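# Lift the part off the cabinet rack onto the bench

## Task

Remove the part from the rack inside the cabinet and set it down on the bench, with every rod of the rack still in its original spot; finish with the gripper released from the part.

## Robot and tools

Robot: two arms, left_arm and right_arm, each ending in a two-finger parallel gripper. The fingers extend along the gripper's own +z axis and close along its y axis. The reported end_effector_position is the point between the finger pads, roughly 1 cm short of the tips.

World frame: origin on the table surface midway between the arms, +x pointing out across the table, +z up, and left_arm sits on the +y side. The arm names do not refer to image left or right. Each result has a state line `left_arm: …` | `right_arm: …` giving position in metres and orientation as end_effector_quat_wxyz. Printed positions can be off, more so when an arm reaches far.

execute_actions: argument actions is a list holding zero or one item, plus optional pictures (boolean; images come by default). Empty list: no command, just returns the state. An item with rows: 1 to 15 rows, steps 1 to 15 (default 15), each step 1/30 s; if rows are fewer than steps, the last row repeats. An item with only steps (up to 300) is a wait counted from the previous result, so your reply time is included.

Row layout (also used by move's target): one flat list of 14 numbers, each in [-1, 1], covering both arms even if only one should move: left dx, dy, dz, rx, ry, rz, opening, then right dx, dy, dz, rx, ry, rz, opening. The first six of each arm are an offset, not a pose, expressed in that gripper's own axes, measured from the gripper pose shown in the last result that shows it (before any such result in the scene, or for second and later calls within one reply, from where the arm is when the action begins). Every row is counted from that same base, not from the previous row. Scale: 1.0 equals 0.6 m of translation or 180 degrees; rx, ry, rz form a single rotation vector. Opening is absolute: +1 fully open (0.094 m), -1 closed.

Per step the controller limits the command to 70 mm and 16 degrees from the measured pose and solves damped IK, favouring position over orientation. A distant goal may need several actions; afterwards the arm only continues to its last clipped pose, so read the result and send the remainder. All-zero offsets are not idle: they pull the arm back to the base pose. Arms tend to finish low, a centimetre or more; to keep one still, send the correcting offset in a reply's first call and zeros in later calls, raising the aim if it still droops. Elbows cannot go fully straight.

move: target is one 14-number row as above; speed is the path's top speed in m/s, 0.002 to 0.5, default 0.25 (rotation up to twice that in rad/s). Each gripper follows a straight line toward its target; both paths finish together, lasting 0.5 to 10 s and being cut off at 10 s. Rotation takes the shorter way. Paths ignore obstacles and the other arm; grippers lag, drift and may exceed speed near full reach. Opening is sent when the move starts. The move ends when everything is at rest, or 5 s after the paths end. Its result adds a "move:" line with the ending (done, off_target, moving, held, fault) and limits (paced = the pose sent was clipped; held = a check blocked some steps, after which the arm may jump faster), plus each gripper's distance from its target. If only one arm is named, the other finished fine. No per-step readings.

wait: seconds from 0 to 10; nothing new is sent.

zoom_image: camera (cam_high, cam_low, cam_left_wrist, cam_right_wrist) and region [x0, y0, x1, y1] in that camera's pixels, origin top-left, at most 504 by 504. Image sizes: cam_high and cam_low 504x504, wrist cameras 616x616 fisheye. cam_high looks down from about (0.73, -0.01, 1.02); cam_low views from the -y side near (0.36, -0.83, 0.35).

finished_scene: pass the current scene number; it cannot be reversed and reports whether the goal was met, which must still hold then. Answering without any tool call also ends the run.

Other result lines: "pose unreachable" means a clearance check altered or blocked the named arm's command; HELD flags steps where some of your row was not applied; a "Hand target" line shows where the controller is currently driving each gripper; FAULT lines report an arm stop.

Gripping: grip_measured is the finger opening on the command scale (the last Joint positions value is that opening in metres); readings may be off by about 1 mm per gripper, consistently. To hold something, keep commanding below grip_measured: roughly 0.03 below for a firm hold, closer for a lighter one. Pad force tops out near 50 to 62 N, lower on parts under about 2 mm thick.

Joint ranges (rad), base to gripper: waist -2.618 to 3.054, shoulder 0 to 3.142, elbow 0 to 3.142, wrist pitch -1.571 to 1.571, wrist yaw -1.571 to 1.571, wrist roll -2.094 to 2.094.

Heat: carrying load warms motors. MOTOR HOT appears from 75 °C; at 90 °C that arm is halted for 10 s; at 100 °C it goes limp and falls.

The simulation keeps running while you think and write, so long replies let arms sag or held parts heat motors.

Avoid: pulling rods out of the rack or shifting them, knocking or placing anything off the table, arms colliding or pushing on each other, fast contacts, aiming far beyond a contact point (presses harder), dropping or letting the part slip. Occasional brief tugs on a held part or nudges to loose objects may occur.

Each tool is called after "Request:" as name([rows], argument=value, ...), one row to a line, values as JSON.

## Session

Request:
execute_actions(actions=[])

Scene clock: 0.00 s of 4320.00 s.
left_arm: end_effector_position=(+0.1195, +0.2001, +0.1301) grip_measured=+1.000 end_effector_quat_wxyz=(+0.065, +0.876, +0.478, -0.024) | right_arm: end_effector_position=(+0.4443, -0.5282, +0.1523) grip_measured=+1.000 end_effector_quat_wxyz=(+0.079, +0.238, +0.900, -0.358)
Joint positions: left_arm=[-1.011  0.984  0.894 -1.36   0.066  1.212  0.094] | right_arm=[-0.285  2.531  2.621 -1.462  0.728  0.182  0.094]
Joint velocities: left_arm=[-0.017 -0.002 -0.027 -0.022 -0.037 -0.037  0.   ] | right_arm=[-0.017 -0.012 -0.007 -0.051 -0.066 -0.022  0.   ]
Motor temperatures (°C, as the motors report them): left_arm=[25 26 27 25 25 27] | right_arm=[25 25 25 29 28 27]
Hand target (left_arm): +0.119, +0.199, +0.132; +0.068, +0.875, +0.478, -0.027
Hand target (right_arm): +0.445, -0.530, +0.168; +0.097, +0.247, +0.893, -0.364

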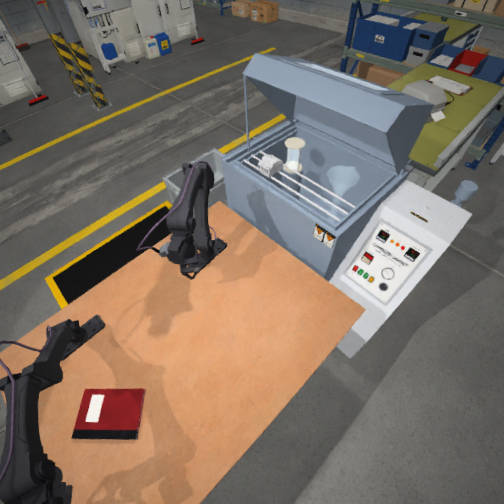

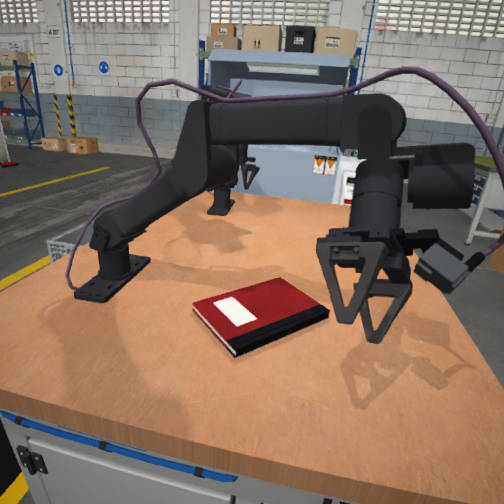

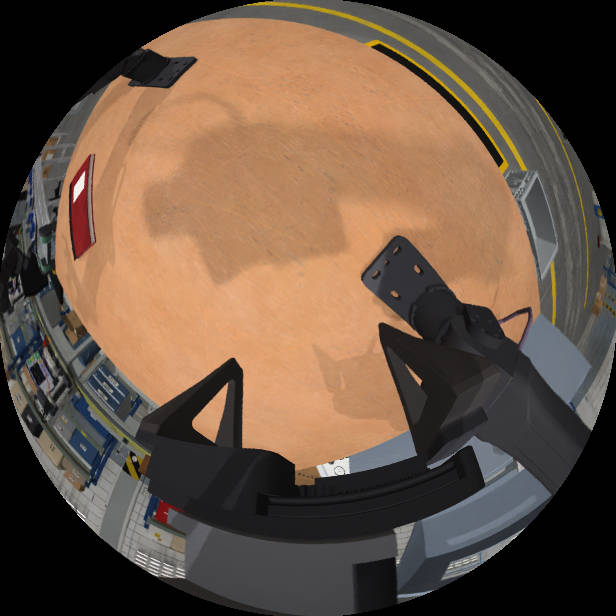

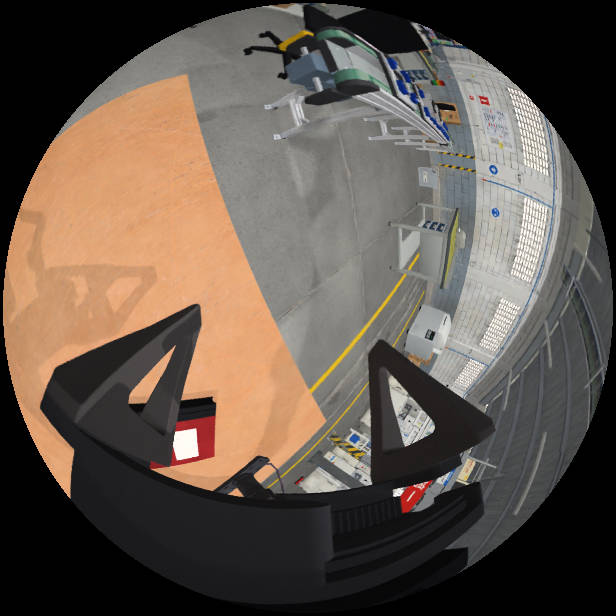

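Request:
zoom_image(camera="cam_high", region=[210,40,410,240])

Request:
zoom_image(camera="cam_low", region=[180,40,380,200])

Region (210, 40, 410, 240) of cam_high's 504x504 image, scaled by 2.520, with more detail than that image has.

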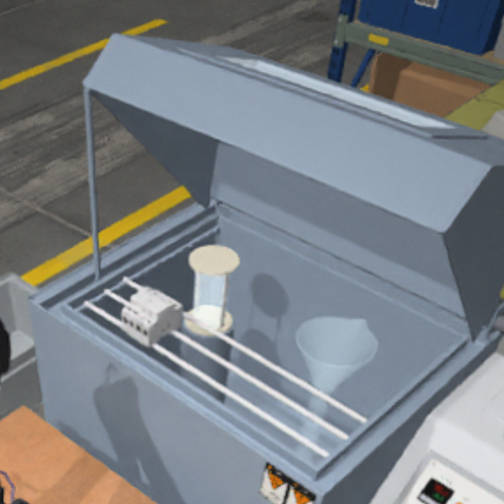

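Region (180, 40, 380, 200) of cam_low's 504x504 image, scaled by 2.520, with more detail than that image has; it fills the top 403 rows of this view, and the rest is white.

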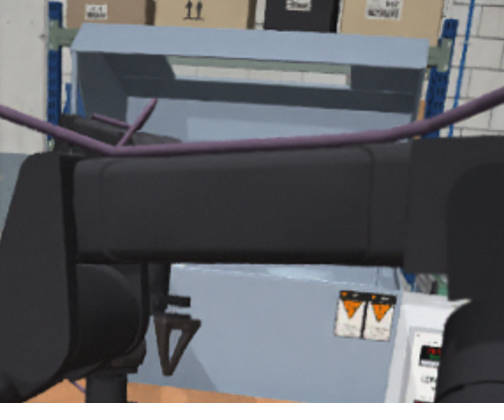

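Request:
move(target=[0.32,-0.293,-0.565,0,0,-0.18,1,0,0,0,0,0,0,1])

Scene clock: 16.23 s of 4320.00 s.
left_arm: end_effector_position=(+0.0618, +0.5047, +0.4295) grip_measured=+1.000 end_effector_quat_wxyz=(+0.568, +0.425, +0.556, +0.433) | right_arm: end_effector_position=(+0.4446, -0.5274, +0.1515) grip_measured=+1.000 end_effector_quat_wxyz=(+0.079, +0.238, +0.901, -0.354)
Joint positions: left_arm=[-0.937  0.237  1.836 -1.569 -0.851  1.326  0.094] | right_arm=[-0.285  2.531  2.621 -1.462  0.721  0.182  0.094]
Joint velocities: left_arm=[ 0.012  0.002 -0.002  0.066 -0.037 -0.022  0.   ] | right_arm=[-0.002 -0.002 -0.012 -0.022 -0.051 -0.007  0.   ]
Motor temperatures (°C, as the motors report them): left_arm=[25 27 28 26 25 27] | right_arm=[25 32 26 29 28 27]
Hand target (left_arm): +0.066, +0.500, +0.429; +0.551, +0.430, +0.565, +0.439
Hand target (right_arm): +0.444, -0.528, +0.152; +0.079, +0.238, +0.900, -0.358
Off the commanded pose (left_arm): 0.009 m, 90 deg; orientation clipped at the last step of the last action.
Off the commanded pose (right_arm): 0.001 m, 0 deg.
joint sent to its limit (left arm) — the command would take joint 4 (wrist pitch) past its lower limit, so that joint was sent only as far as its limit.
After step 90, 10.03 s passed at rest.
move: off_target (left_arm); limits=paced
camera_calibration (this result's frames):
cam_left_wrist: T_world_to_cam=[[0.00408244, 0.0260569, -0.999652, 0.414853], [-0.516203, 0.856228, 0.0202103, -0.37738], [0.856457, 0.515941, 0.0169461, -0.202891], [0, 0, 0, 1]] pos_world=[-0.0227307, 0.416993, 0.425774]
cam_right_wrist: T_world_to_cam=[[-0.219877, -0.692237, 0.687359, -0.37582], [-0.747225, 0.572482, 0.337518, 0.59505], [-0.627143, -0.4394, -0.643133, 0.236632], [0, 0, 0, 1]] pos_world=[0.510405, -0.496836, 0.209669]

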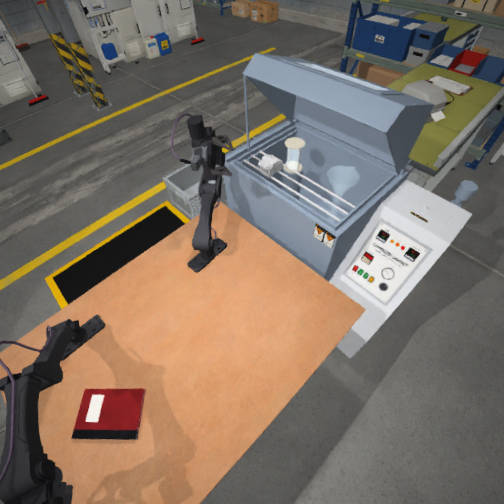

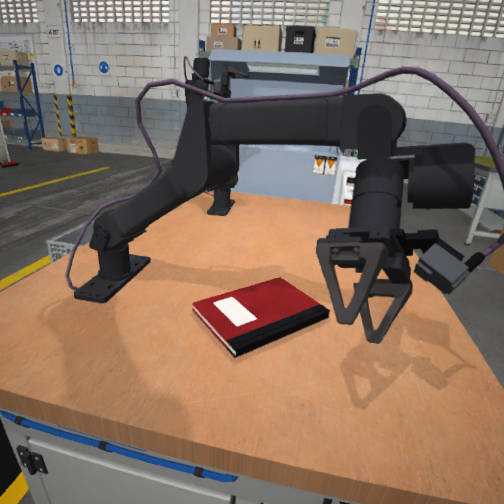

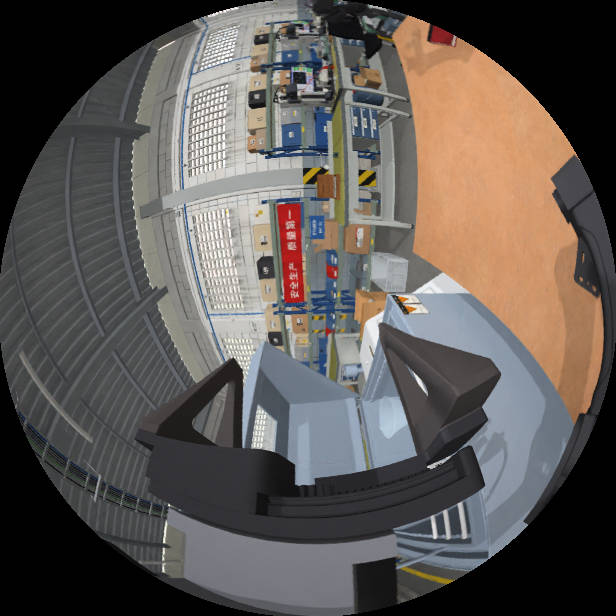

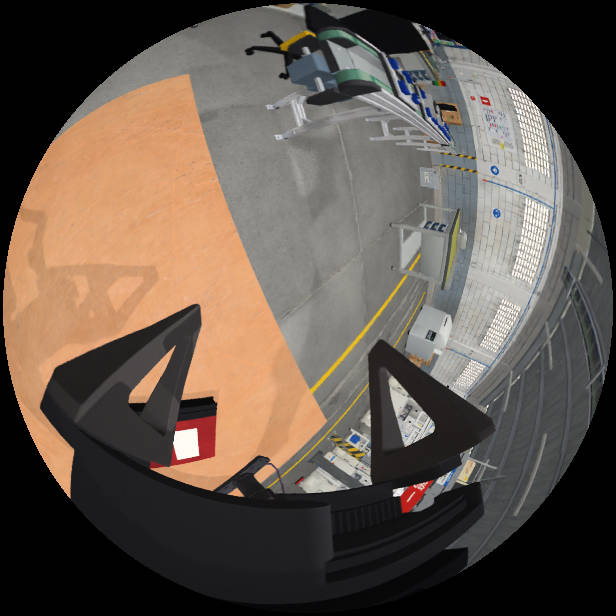

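Request:
move(target=[-0.367,-0.247,0.4,0,0,-0.42,1,0,0,0,0,0,0,1])

Scene clock: 30.10 s of 4320.00 s.
left_arm: end_effector_position=(+0.3025, +0.2536, +0.3545) grip_measured=+1.000 end_effector_quat_wxyz=(+0.715, -0.001, +0.699, -0.002) | right_arm: end_effector_position=(+0.4450, -0.5266, +0.1508) grip_measured=+1.000 end_effector_quat_wxyz=(+0.079, +0.238, +0.902, -0.351)
Joint positions: left_arm=[-0.8    0.62   0.688 -0.039 -0.714  0.015  0.094] | right_arm=[-0.285  2.531  2.621 -1.462  0.715  0.182  0.094]
Joint velocities: left_arm=[-0.002  0.007  0.007  0.007  0.022  0.051  0.   ] | right_arm=[ 0.022 -0.002  0.017 -0.066  0.007 -0.051  0.   ]
Motor temperatures (°C, as the motors report them): left_arm=[25 29 28 28 25 27] | right_arm=[25 34 27 29 28 27]
Hand target (left_arm): +0.306, +0.253, +0.352; +0.714, -0.004, +0.700, -0.005
Hand target (right_arm): +0.445, -0.527, +0.152; +0.079, +0.238, +0.901, -0.354
Off the commanded pose (left_arm): 0.005 m, 1 deg.
Off the commanded pose (right_arm): 0.001 m, 0 deg.
After step 90, 7.47 s passed at rest.
move: done
camera_calibration (this result's frames):
cam_left_wrist: T_world_to_cam=[[-0.00956085, -0.958313, -0.285562, 0.346137], [-0.498178, 0.252176, -0.829594, 0.412308], [0.867022, 0.134329, -0.479821, -0.00856939], [0, 0, 0, 1]] pos_world=[0.216142, 0.228884, 0.436779]
cam_right_wrist: T_world_to_cam=[[-0.220107, -0.696728, 0.682732, -0.376236], [-0.748506, 0.569447, 0.339808, 0.593743], [-0.625533, -0.436235, -0.646844, 0.238246], [0, 0, 0, 1]] pos_world=[0.510639, -0.496308, 0.209218]

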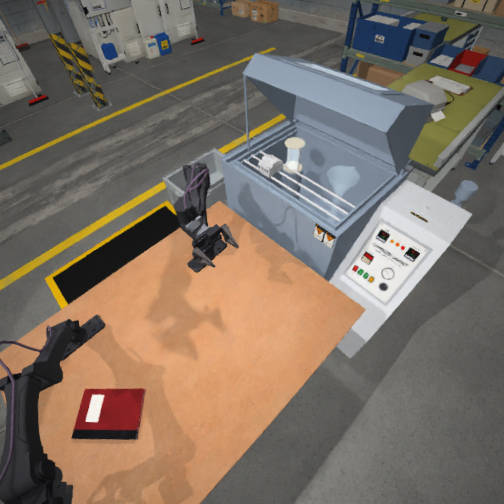

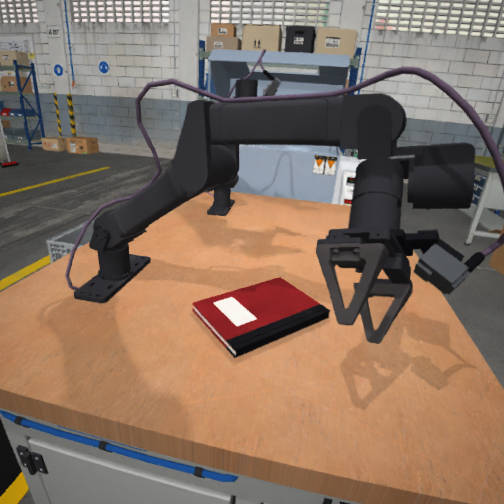

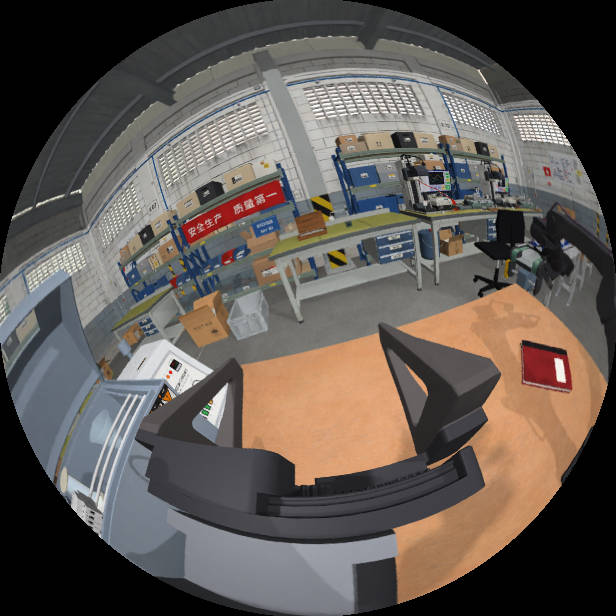

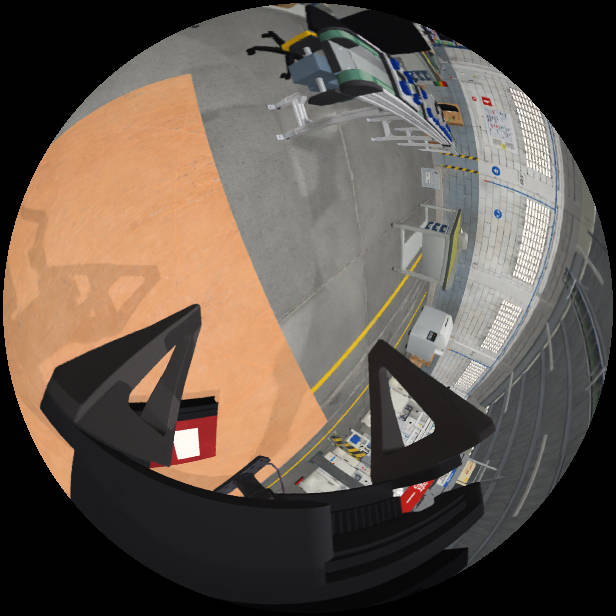

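Request:
move(target=[0,0.33,0.2,-0.25,0,0,1,0,0,0,0,0,0,1])

Request:
move(target=[-0.1,0.35,0,-0.25,0,0,1,0,0,0,0,0,0,1])

Scene clock: 36.60 s of 4320.00 s.
left_arm: end_effector_position=(+0.4226, +0.4460, +0.3478) grip_measured=+1.000 end_effector_quat_wxyz=(+0.655, -0.259, +0.657, +0.268) | right_arm: end_effector_position=(+0.4454, -0.5259, +0.1501) grip_measured=+1.000 end_effector_quat_wxyz=(+0.079, +0.238, +0.903, -0.349)
Joint positions: left_arm=[-0.113  1.248  0.921  0.329 -0.793  0.015  0.094] | right_arm=[-0.285  2.531  2.621 -1.462  0.709  0.182  0.094]
Joint velocities: left_arm=[-0.002 -0.017  0.017  0.051  0.051  0.007  0.   ] | right_arm=[-0.012 -0.017 -0.002  0.022 -0.037 -0.007  0.   ]
Motor temperatures (°C, as the motors report them): left_arm=[25 28 28 28 25 27] | right_arm=[25 34 27 29 28 27]
Hand target (left_arm): +0.422, +0.450, +0.358; +0.663, -0.272, +0.644, +0.269
Hand target (right_arm): +0.445, -0.527, +0.151; +0.079, +0.238, +0.902, -0.352
Off the commanded pose (left_arm): 0.010 m, 2 deg.
Off the commanded pose (right_arm): 0.001 m, 0 deg.
After step 90, 1.30 s passed at rest.
move: done
camera_calibration (this result's frames):
cam_left_wrist: T_world_to_cam=[[0.649642, -0.698156, -0.300904, 0.140458], [-0.555102, -0.16517, -0.815218, 0.623272], [0.519449, 0.696632, -0.494849, -0.240362], [0, 0, 0, 1]] pos_world=[0.379588, 0.368451, 0.431425]
cam_right_wrist: T_world_to_cam=[[-0.220312, -0.700929, 0.678352, -0.376615], [-0.749711, 0.566575, 0.341945, 0.592512], [-0.624016, -0.433233, -0.650317, 0.239768], [0, 0, 0, 1]] pos_world=[0.510859, -0.495808, 0.208796]

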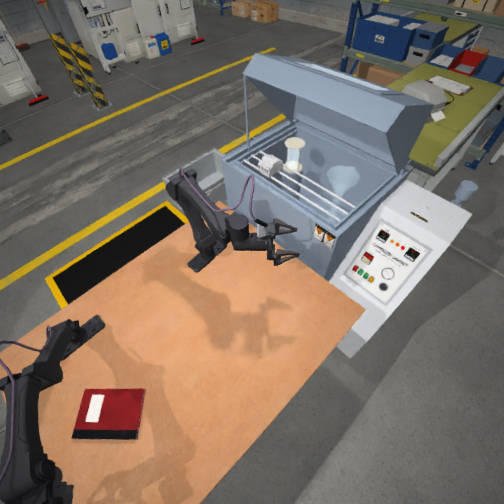

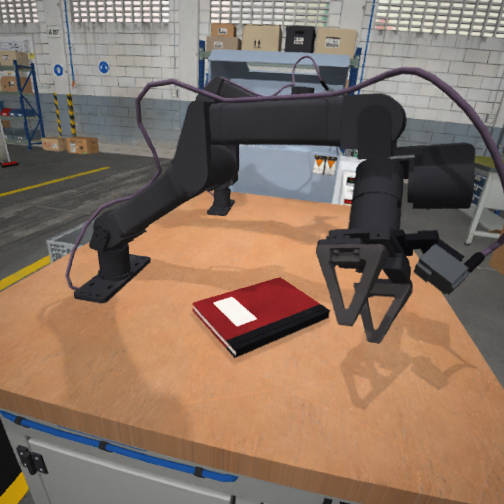

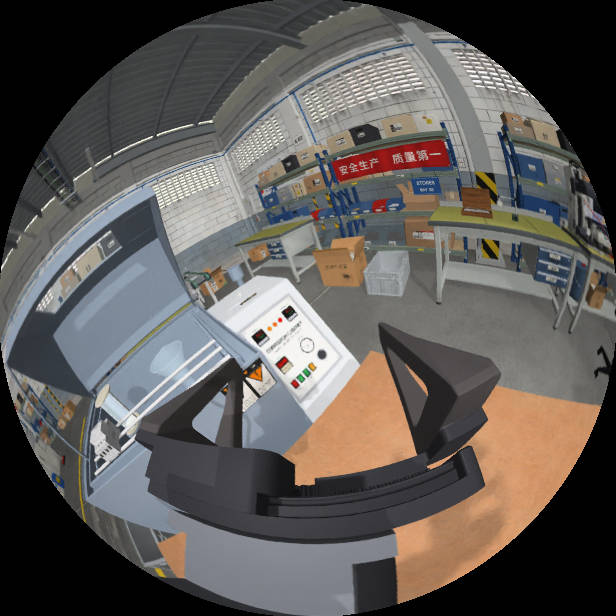

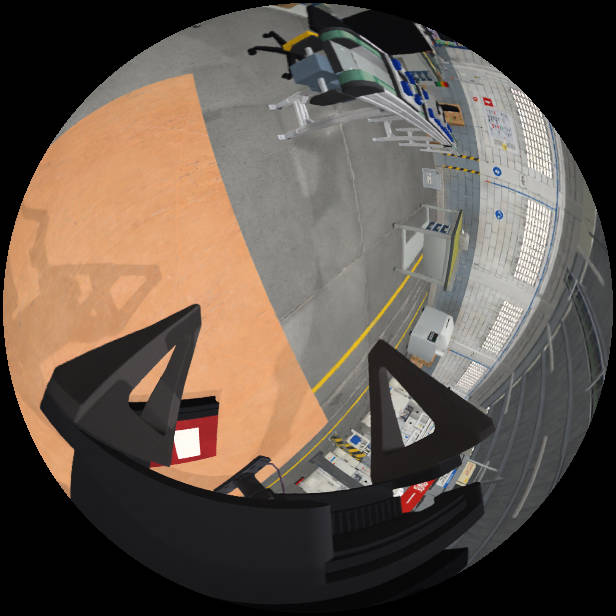

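Scene clock: 38.83 s of 4320.00 s.
left_arm: end_effector_position=(+0.2784, +0.5932, +0.4094) grip_measured=+1.000 end_effector_quat_wxyz=(+0.517, -0.487, +0.502, +0.494) | right_arm: end_effector_position=(+0.4457, -0.5251, +0.1493) grip_measured=+1.000 end_effector_quat_wxyz=(+0.080, +0.238, +0.904, -0.346)
Joint positions: left_arm=[ 0.262  1.225  1.12   0.165 -1.185  0.049  0.094] | right_arm=[-0.285  2.531  2.621 -1.462  0.702  0.182  0.094]
Joint velocities: left_arm=[-0.017 -0.002 -0.012 -0.022 -0.051 -0.022  0.   ] | right_arm=[ 0.002  0.002 -0.002  0.066 -0.007 -0.007  0.   ]
Motor temperatures (°C, as the motors report them): left_arm=[25 28 29 28 25 27] | right_arm=[25 34 27 29 28 27]
Hand target (left_arm): +0.277, +0.595, +0.412; +0.508, -0.488, +0.502, +0.501
Hand target (right_arm): +0.445, -0.526, +0.150; +0.079, +0.238, +0.903, -0.349
Off the commanded pose (left_arm): 0.004 m, 1 deg.
Off the commanded pose (right_arm): 0.001 m, 0 deg.
move: done
camera_calibration (this result's frames):
cam_left_wrist: T_world_to_cam=[[0.958151, -0.0451336, -0.282682, -0.125305], [-0.268055, -0.488009, -0.830659, 0.735637], [-0.100461, 0.871671, -0.479685, -0.174981], [0, 0, 0, 1]] pos_world=[0.299674, 0.505868, 0.491706]
cam_right_wrist: T_world_to_cam=[[-0.220517, -0.705365, 0.673671, -0.377005], [-0.750991, 0.56351, 0.344194, 0.591204], [-0.622403, -0.43002, -0.653986, 0.241387], [0, 0, 0, 1]] pos_world=[0.511093, -0.495273, 0.208352]

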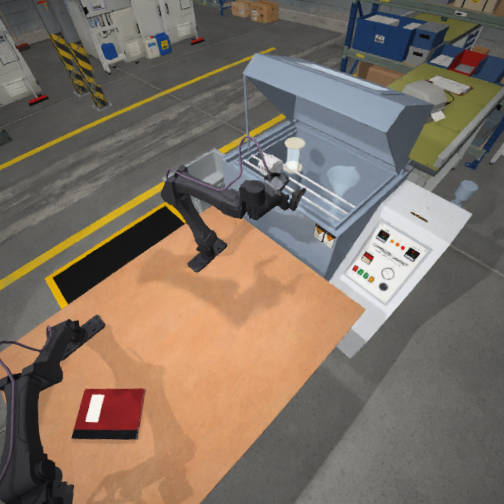

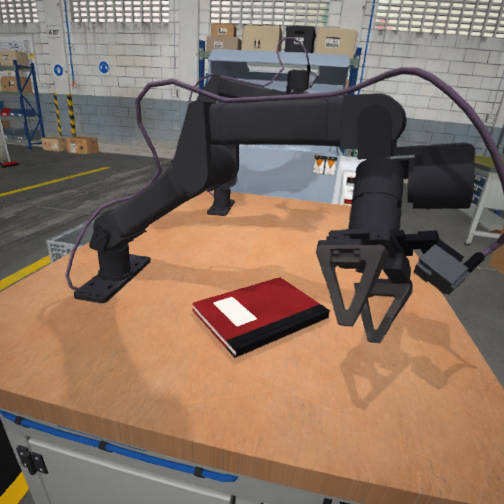

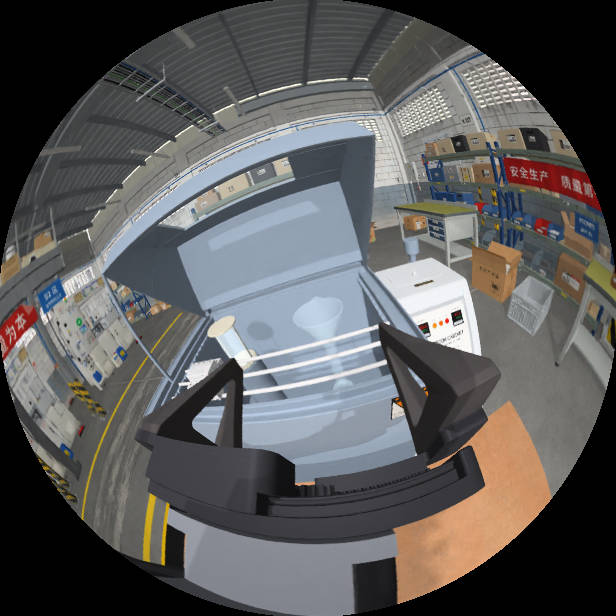

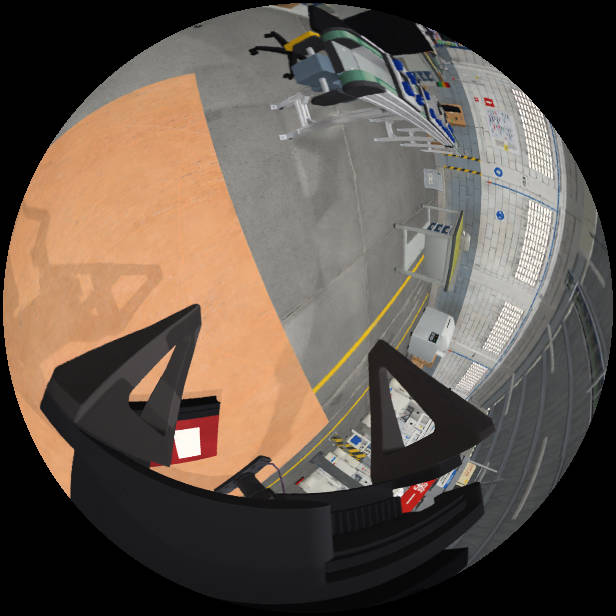

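Request:
move(target=[-0.02,0.39,0.1,0,0.25,0,1,0,0,0,0,0,0,1])

Scene clock: 45.27 s of 4320.00 s.
left_arm: end_effector_position=(+0.0500, +0.6569, +0.4246) grip_measured=+1.000 end_effector_quat_wxyz=(+0.288, -0.636, +0.657, +0.284) | right_arm: end_effector_position=(+0.4461, -0.5243, +0.1486) grip_measured=+1.000 end_effector_quat_wxyz=(+0.080, +0.238, +0.905, -0.343)
Joint positions: left_arm=[ 1.426  1.51   2.249 -1.477 -0.027 -0.016  0.094] | right_arm=[-0.285  2.531  2.621 -1.462  0.696  0.182  0.094]
Joint velocities: left_arm=[ 0.007 -0.002 -0.002  0.081 -0.037  0.007  0.   ] | right_arm=[-0.007  0.012  0.002 -0.007 -0.037 -0.007  0.   ]
Motor temperatures (°C, as the motors report them): left_arm=[25 28 29 28 25 27] | right_arm=[25 35 27 29 28 27]
Hand target (left_arm): +0.050, +0.656, +0.423; -0.285, +0.636, -0.661, -0.278
Hand target (right_arm): +0.446, -0.525, +0.149; +0.080, +0.238, +0.904, -0.346
Off the commanded pose (left_arm): 0.007 m, 2 deg.
Off the commanded pose (right_arm): 0.001 m, 0 deg.
After step 90, 1.00 s passed at rest.
move: done
camera_calibration (this result's frames):
cam_left_wrist: T_world_to_cam=[[0.949658, -0.232658, -0.209809, 0.193412], [-0.283107, -0.924102, -0.256684, 0.761665], [-0.134165, 0.303161, -0.943448, 0.325879], [0, 0, 0, 1]] pos_world=[0.0756793, 0.650061, 0.543537]
cam_right_wrist: T_world_to_cam=[[-0.220697, -0.709514, 0.669241, -0.377359], [-0.752195, 0.56061, 0.346293, 0.589972], [-0.620883, -0.426974, -0.657418, 0.242914], [0, 0, 0, 1]] pos_world=[0.511313, -0.494768, 0.207937]

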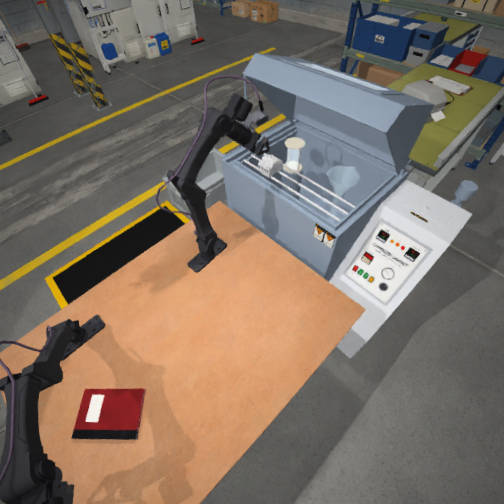

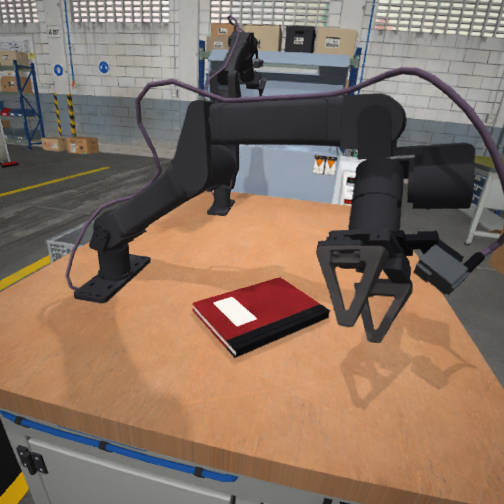

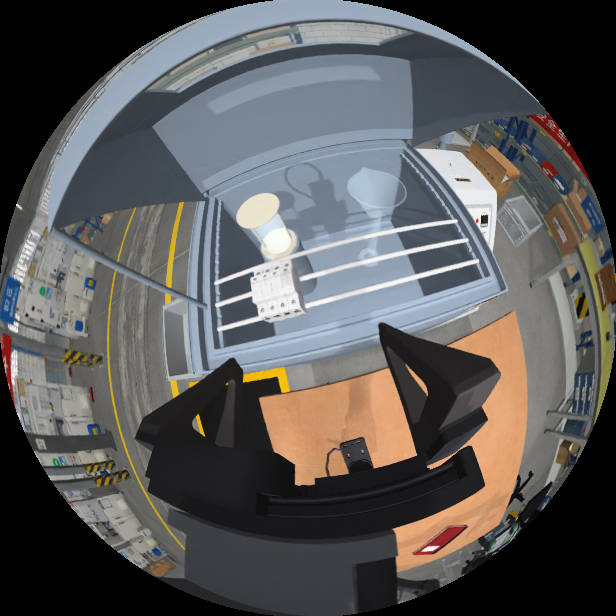

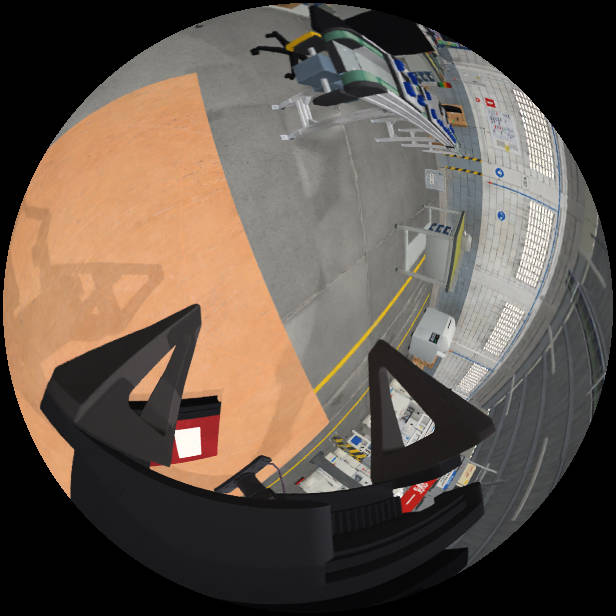

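Request:
move(target=[0.022,0.05,0.16,0,0,0,1,0,0,0,0,0,0,1], speed=0.1)

Scene clock: 52.70 s of 4320.00 s.
left_arm: end_effector_position=(+0.0215, +0.7214, +0.3459) grip_measured=+1.000 end_effector_quat_wxyz=(+0.278, -0.642, +0.658, +0.279) | right_arm: end_effector_position=(+0.4464, -0.5235, +0.1480) grip_measured=+1.000 end_effector_quat_wxyz=(+0.080, +0.238, +0.906, -0.340)
Joint positions: left_arm=[ 1.543  1.497  1.823 -1.089  0.049  0.061  0.094] | right_arm=[-0.285  2.531  2.621 -1.462  0.69   0.182  0.094]
Joint velocities: left_arm=[-0.002  0.012 -0.012  0.051 -0.022  0.022  0.   ] | right_arm=[ 0.017 -0.002 -0.012 -0.022  0.007  0.022  0.   ]
Motor temperatures (°C, as the motors report them): left_arm=[25 28 29 28 25 27] | right_arm=[25 35 27 29 28 27]
Hand target (left_arm): +0.021, +0.721, +0.351; -0.288, +0.636, -0.657, -0.285
Hand target (right_arm): +0.446, -0.524, +0.149; +0.080, +0.238, +0.905, -0.343
Off the commanded pose (left_arm): 0.005 m, 1 deg.
Off the commanded pose (right_arm): 0.001 m, 0 deg.
After step 90, 2.83 s passed at rest.
move: done
camera_calibration (this result's frames):
cam_left_wrist: T_world_to_cam=[[0.95074, -0.229663, -0.208202, 0.21621], [-0.276253, -0.932424, -0.232956, 0.790676], [-0.140631, 0.278997, -0.949939, 0.248028], [0, 0, 0, 1]] pos_world=[0.0477478, 0.717702, 0.464819]
cam_right_wrist: T_world_to_cam=[[-0.220866, -0.713637, 0.664786, -0.377702], [-0.753399, 0.557697, 0.348373, 0.58874], [-0.619361, -0.423906, -0.66083, 0.244443], [0, 0, 0, 1]] pos_world=[0.511533, -0.494259, 0.207525]

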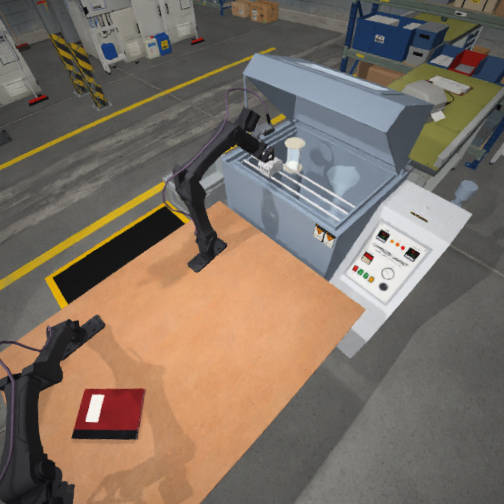

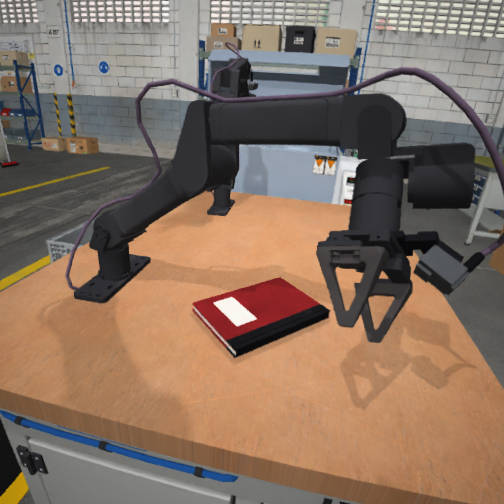

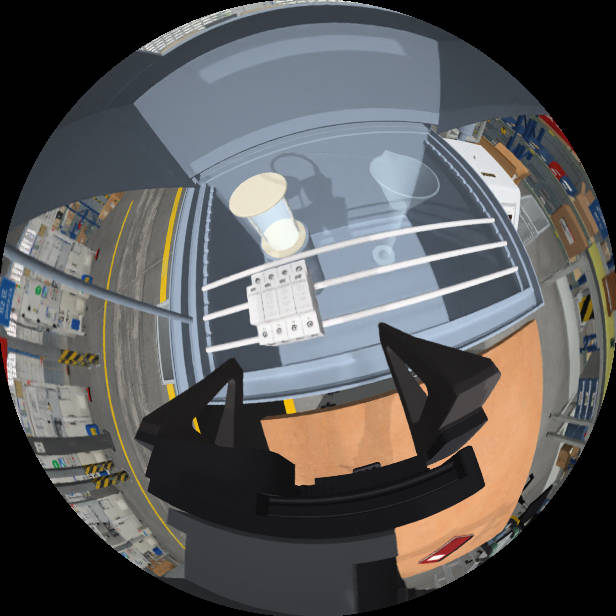

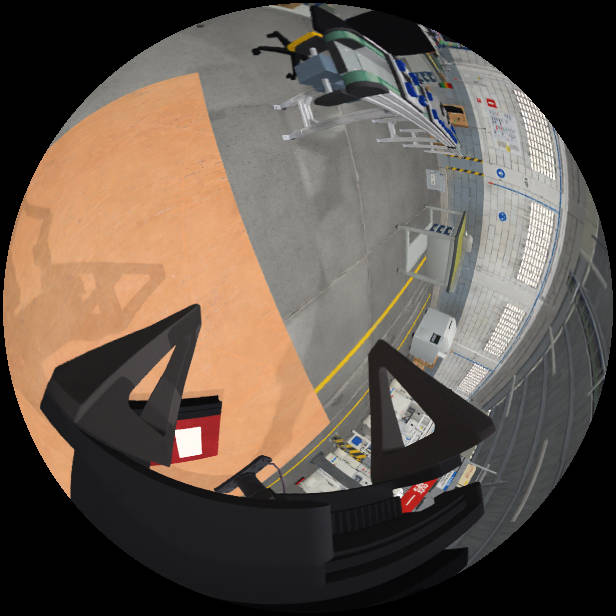

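Request:
move(target=[0.004,0.037,0.105,0,0,0,1,0,0,0,0,0,0,1], speed=0.05)

Request:
zoom_image(camera="cam_left_wrist", region=[160,180,460,480])

Scene clock: 60.67 s of 4320.00 s.
left_arm: end_effector_position=(+0.0005, +0.7623, +0.3034) grip_measured=+1.000 end_effector_quat_wxyz=(+0.274, -0.645, +0.656, +0.280) | right_arm: end_effector_position=(+0.4467, -0.5228, +0.1473) grip_measured=+1.000 end_effector_quat_wxyz=(+0.080, +0.238, +0.907, -0.337)
Joint positions: left_arm=[ 1.598  1.58   1.719 -0.909  0.079  0.096  0.094] | right_arm=[-0.285  2.531  2.621 -1.462  0.684  0.182  0.094]
Joint velocities: left_arm=[-0.002  0.007  0.037  0.081  0.037 -0.007  0.   ] | right_arm=[-0.002 -0.002 -0.012  0.007 -0.022 -0.037  0.   ]
Motor temperatures (°C, as the motors report them): left_arm=[25 28 29 29 25 27] | right_arm=[25 36 27 29 28 27]
Hand target (left_arm): -0.001, +0.766, +0.301; -0.278, +0.642, -0.658, -0.280
Hand target (right_arm): +0.446, -0.524, +0.148; +0.080, +0.238, +0.906, -0.340
Off the commanded pose (left_arm): 0.004 m, 1 deg.
Off the commanded pose (right_arm): 0.001 m, 0 deg.
After step 90, 3.27 s passed at rest.
move: done
camera_calibration (this result's frames):
cam_left_wrist: T_world_to_cam=[[0.951832, -0.222024, -0.211473, 0.231946], [-0.268723, -0.936177, -0.226628, 0.814056], [-0.14766, 0.27254, -0.950746, 0.198522], [0, 0, 0, 1]] pos_world=[0.0272964, 0.759493, 0.422282]
cam_right_wrist: T_world_to_cam=[[-0.221013, -0.71748, 0.660588, -0.378012], [-0.754528, 0.554954, 0.350305, 0.587584], [-0.617933, -0.42101, -0.66401, 0.245879], [0, 0, 0, 1]] pos_world=[0.51174, -0.49378, 0.207142]

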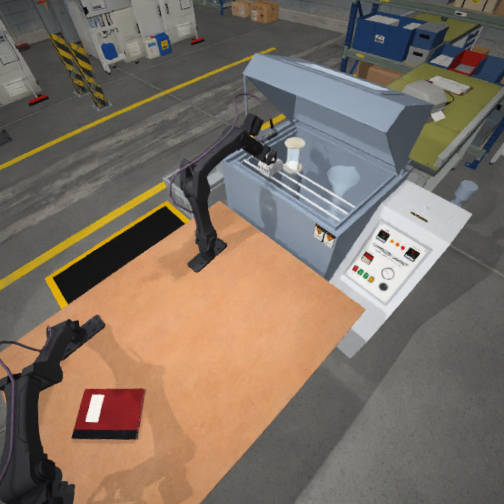

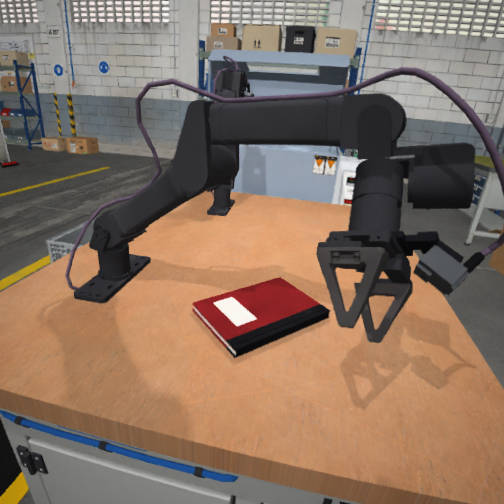

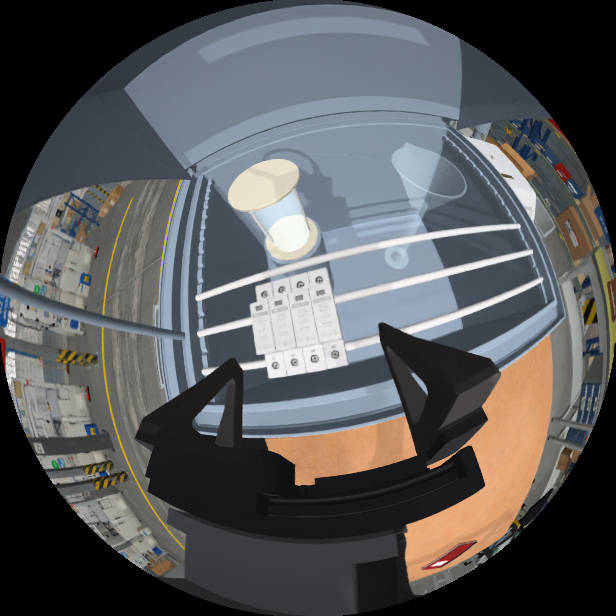

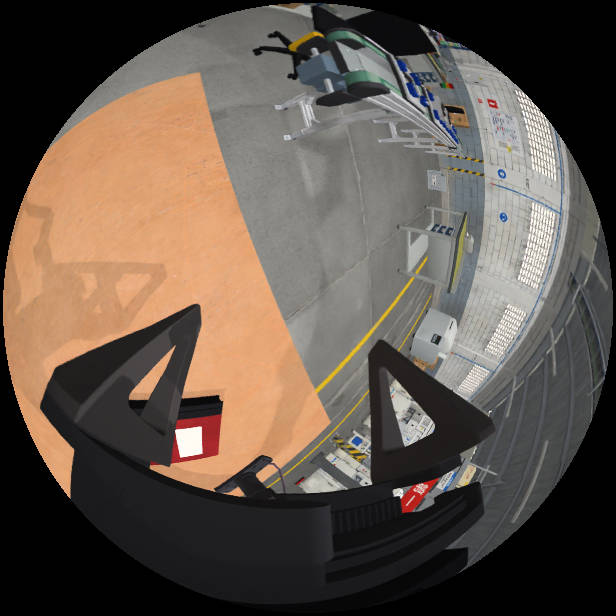

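Region (160, 180, 460, 480) of cam_left_wrist's 616x616 image, scaled by 1.680, with more detail than that image has.

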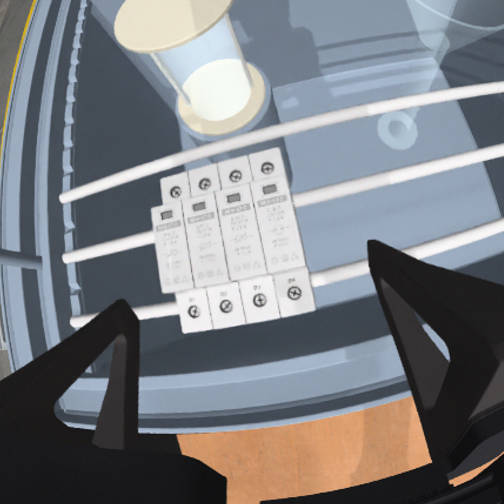

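Request:
move(target=[0.034,0.02,0.108,0,0,0,1,0,0,0,0,0,0,1], speed=0.04)

Scene clock: 65.60 s of 4320.00 s.
left_arm: end_effector_position=(-0.0109, +0.7923, +0.2468) grip_measured=+1.000 end_effector_quat_wxyz=(+0.269, -0.648, +0.655, +0.280) | right_arm: end_effector_position=(+0.4471, -0.5221, +0.1467) grip_measured=+1.000 end_effector_quat_wxyz=(+0.080, +0.238, +0.908, -0.335)
Joint positions: left_arm=[ 1.617  1.644  1.557 -0.689  0.083  0.107  0.094] | right_arm=[-0.285  2.531  2.621 -1.462  0.679  0.182  0.094]
Joint velocities: left_arm=[-0.002 -0.002 -0.017 -0.022  0.095 -0.081  0.   ] | right_arm=[ 0.002  0.002 -0.007 -0.022 -0.037  0.007  0.   ]
Motor temperatures (°C, as the motors report them): left_arm=[25 28 29 29 25 27] | right_arm=[25 36 27 29 28 27]
Hand target (left_arm): -0.012, +0.795, +0.244; -0.273, +0.645, -0.656, -0.280
Hand target (right_arm): +0.447, -0.523, +0.147; +0.080, +0.238, +0.907, -0.337
Off the commanded pose (left_arm): 0.004 m, 1 deg.
Off the commanded pose (right_arm): 0.001 m, 0 deg.
move: done
camera_calibration (this result's frames):
cam_left_wrist: T_world_to_cam=[[0.952664, -0.215896, -0.214059, 0.233197], [-0.262387, -0.939509, -0.220173, 0.82735], [-0.153576, 0.265917, -0.951684, 0.14031], [0, 0, 0, 1]] pos_world=[0.0164752, 0.790339, 0.365609]
cam_right_wrist: T_world_to_cam=[[-0.22115, -0.721299, 0.656369, -0.378312], [-0.755656, 0.552199, 0.352221, 0.586428], [-0.616503, -0.418095, -0.667173, 0.247317], [0, 0, 0, 1]] pos_world=[0.511946, -0.493299, 0.206762]

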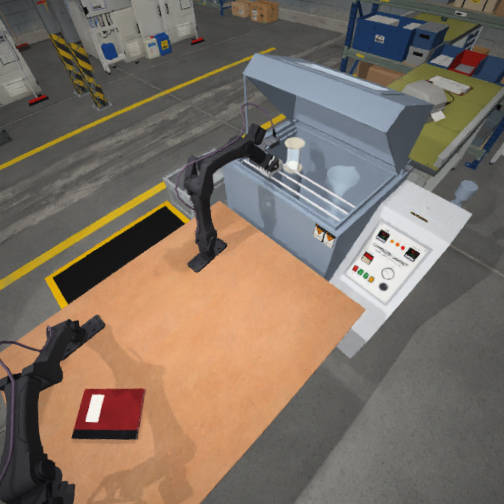

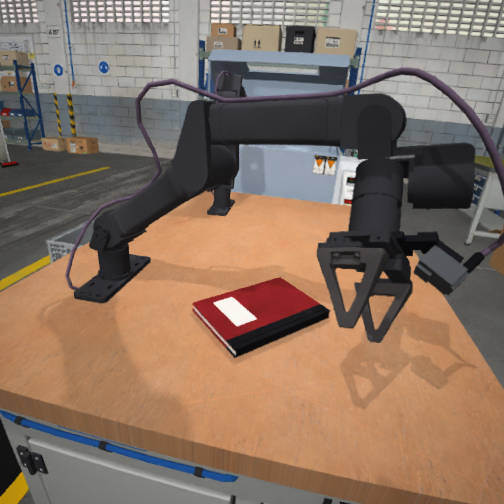

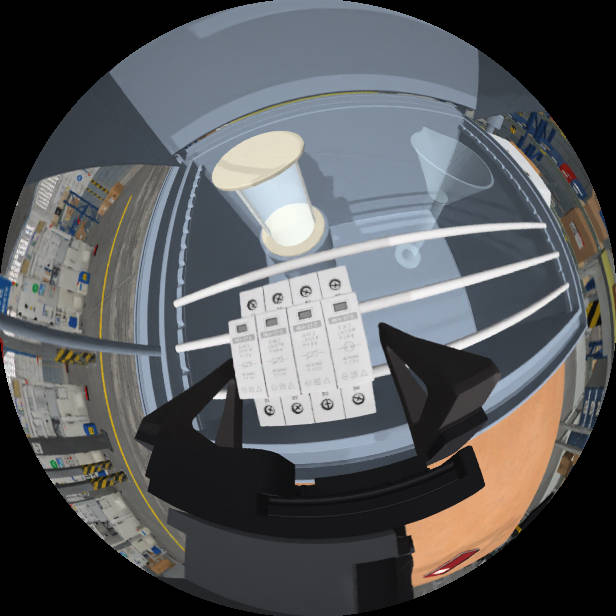

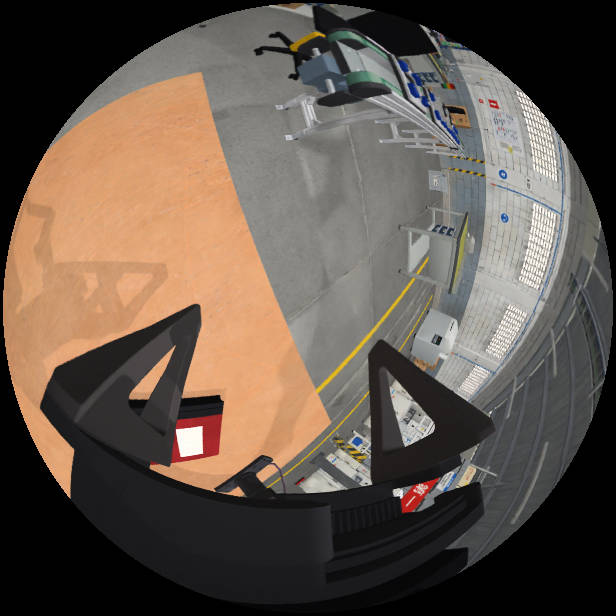

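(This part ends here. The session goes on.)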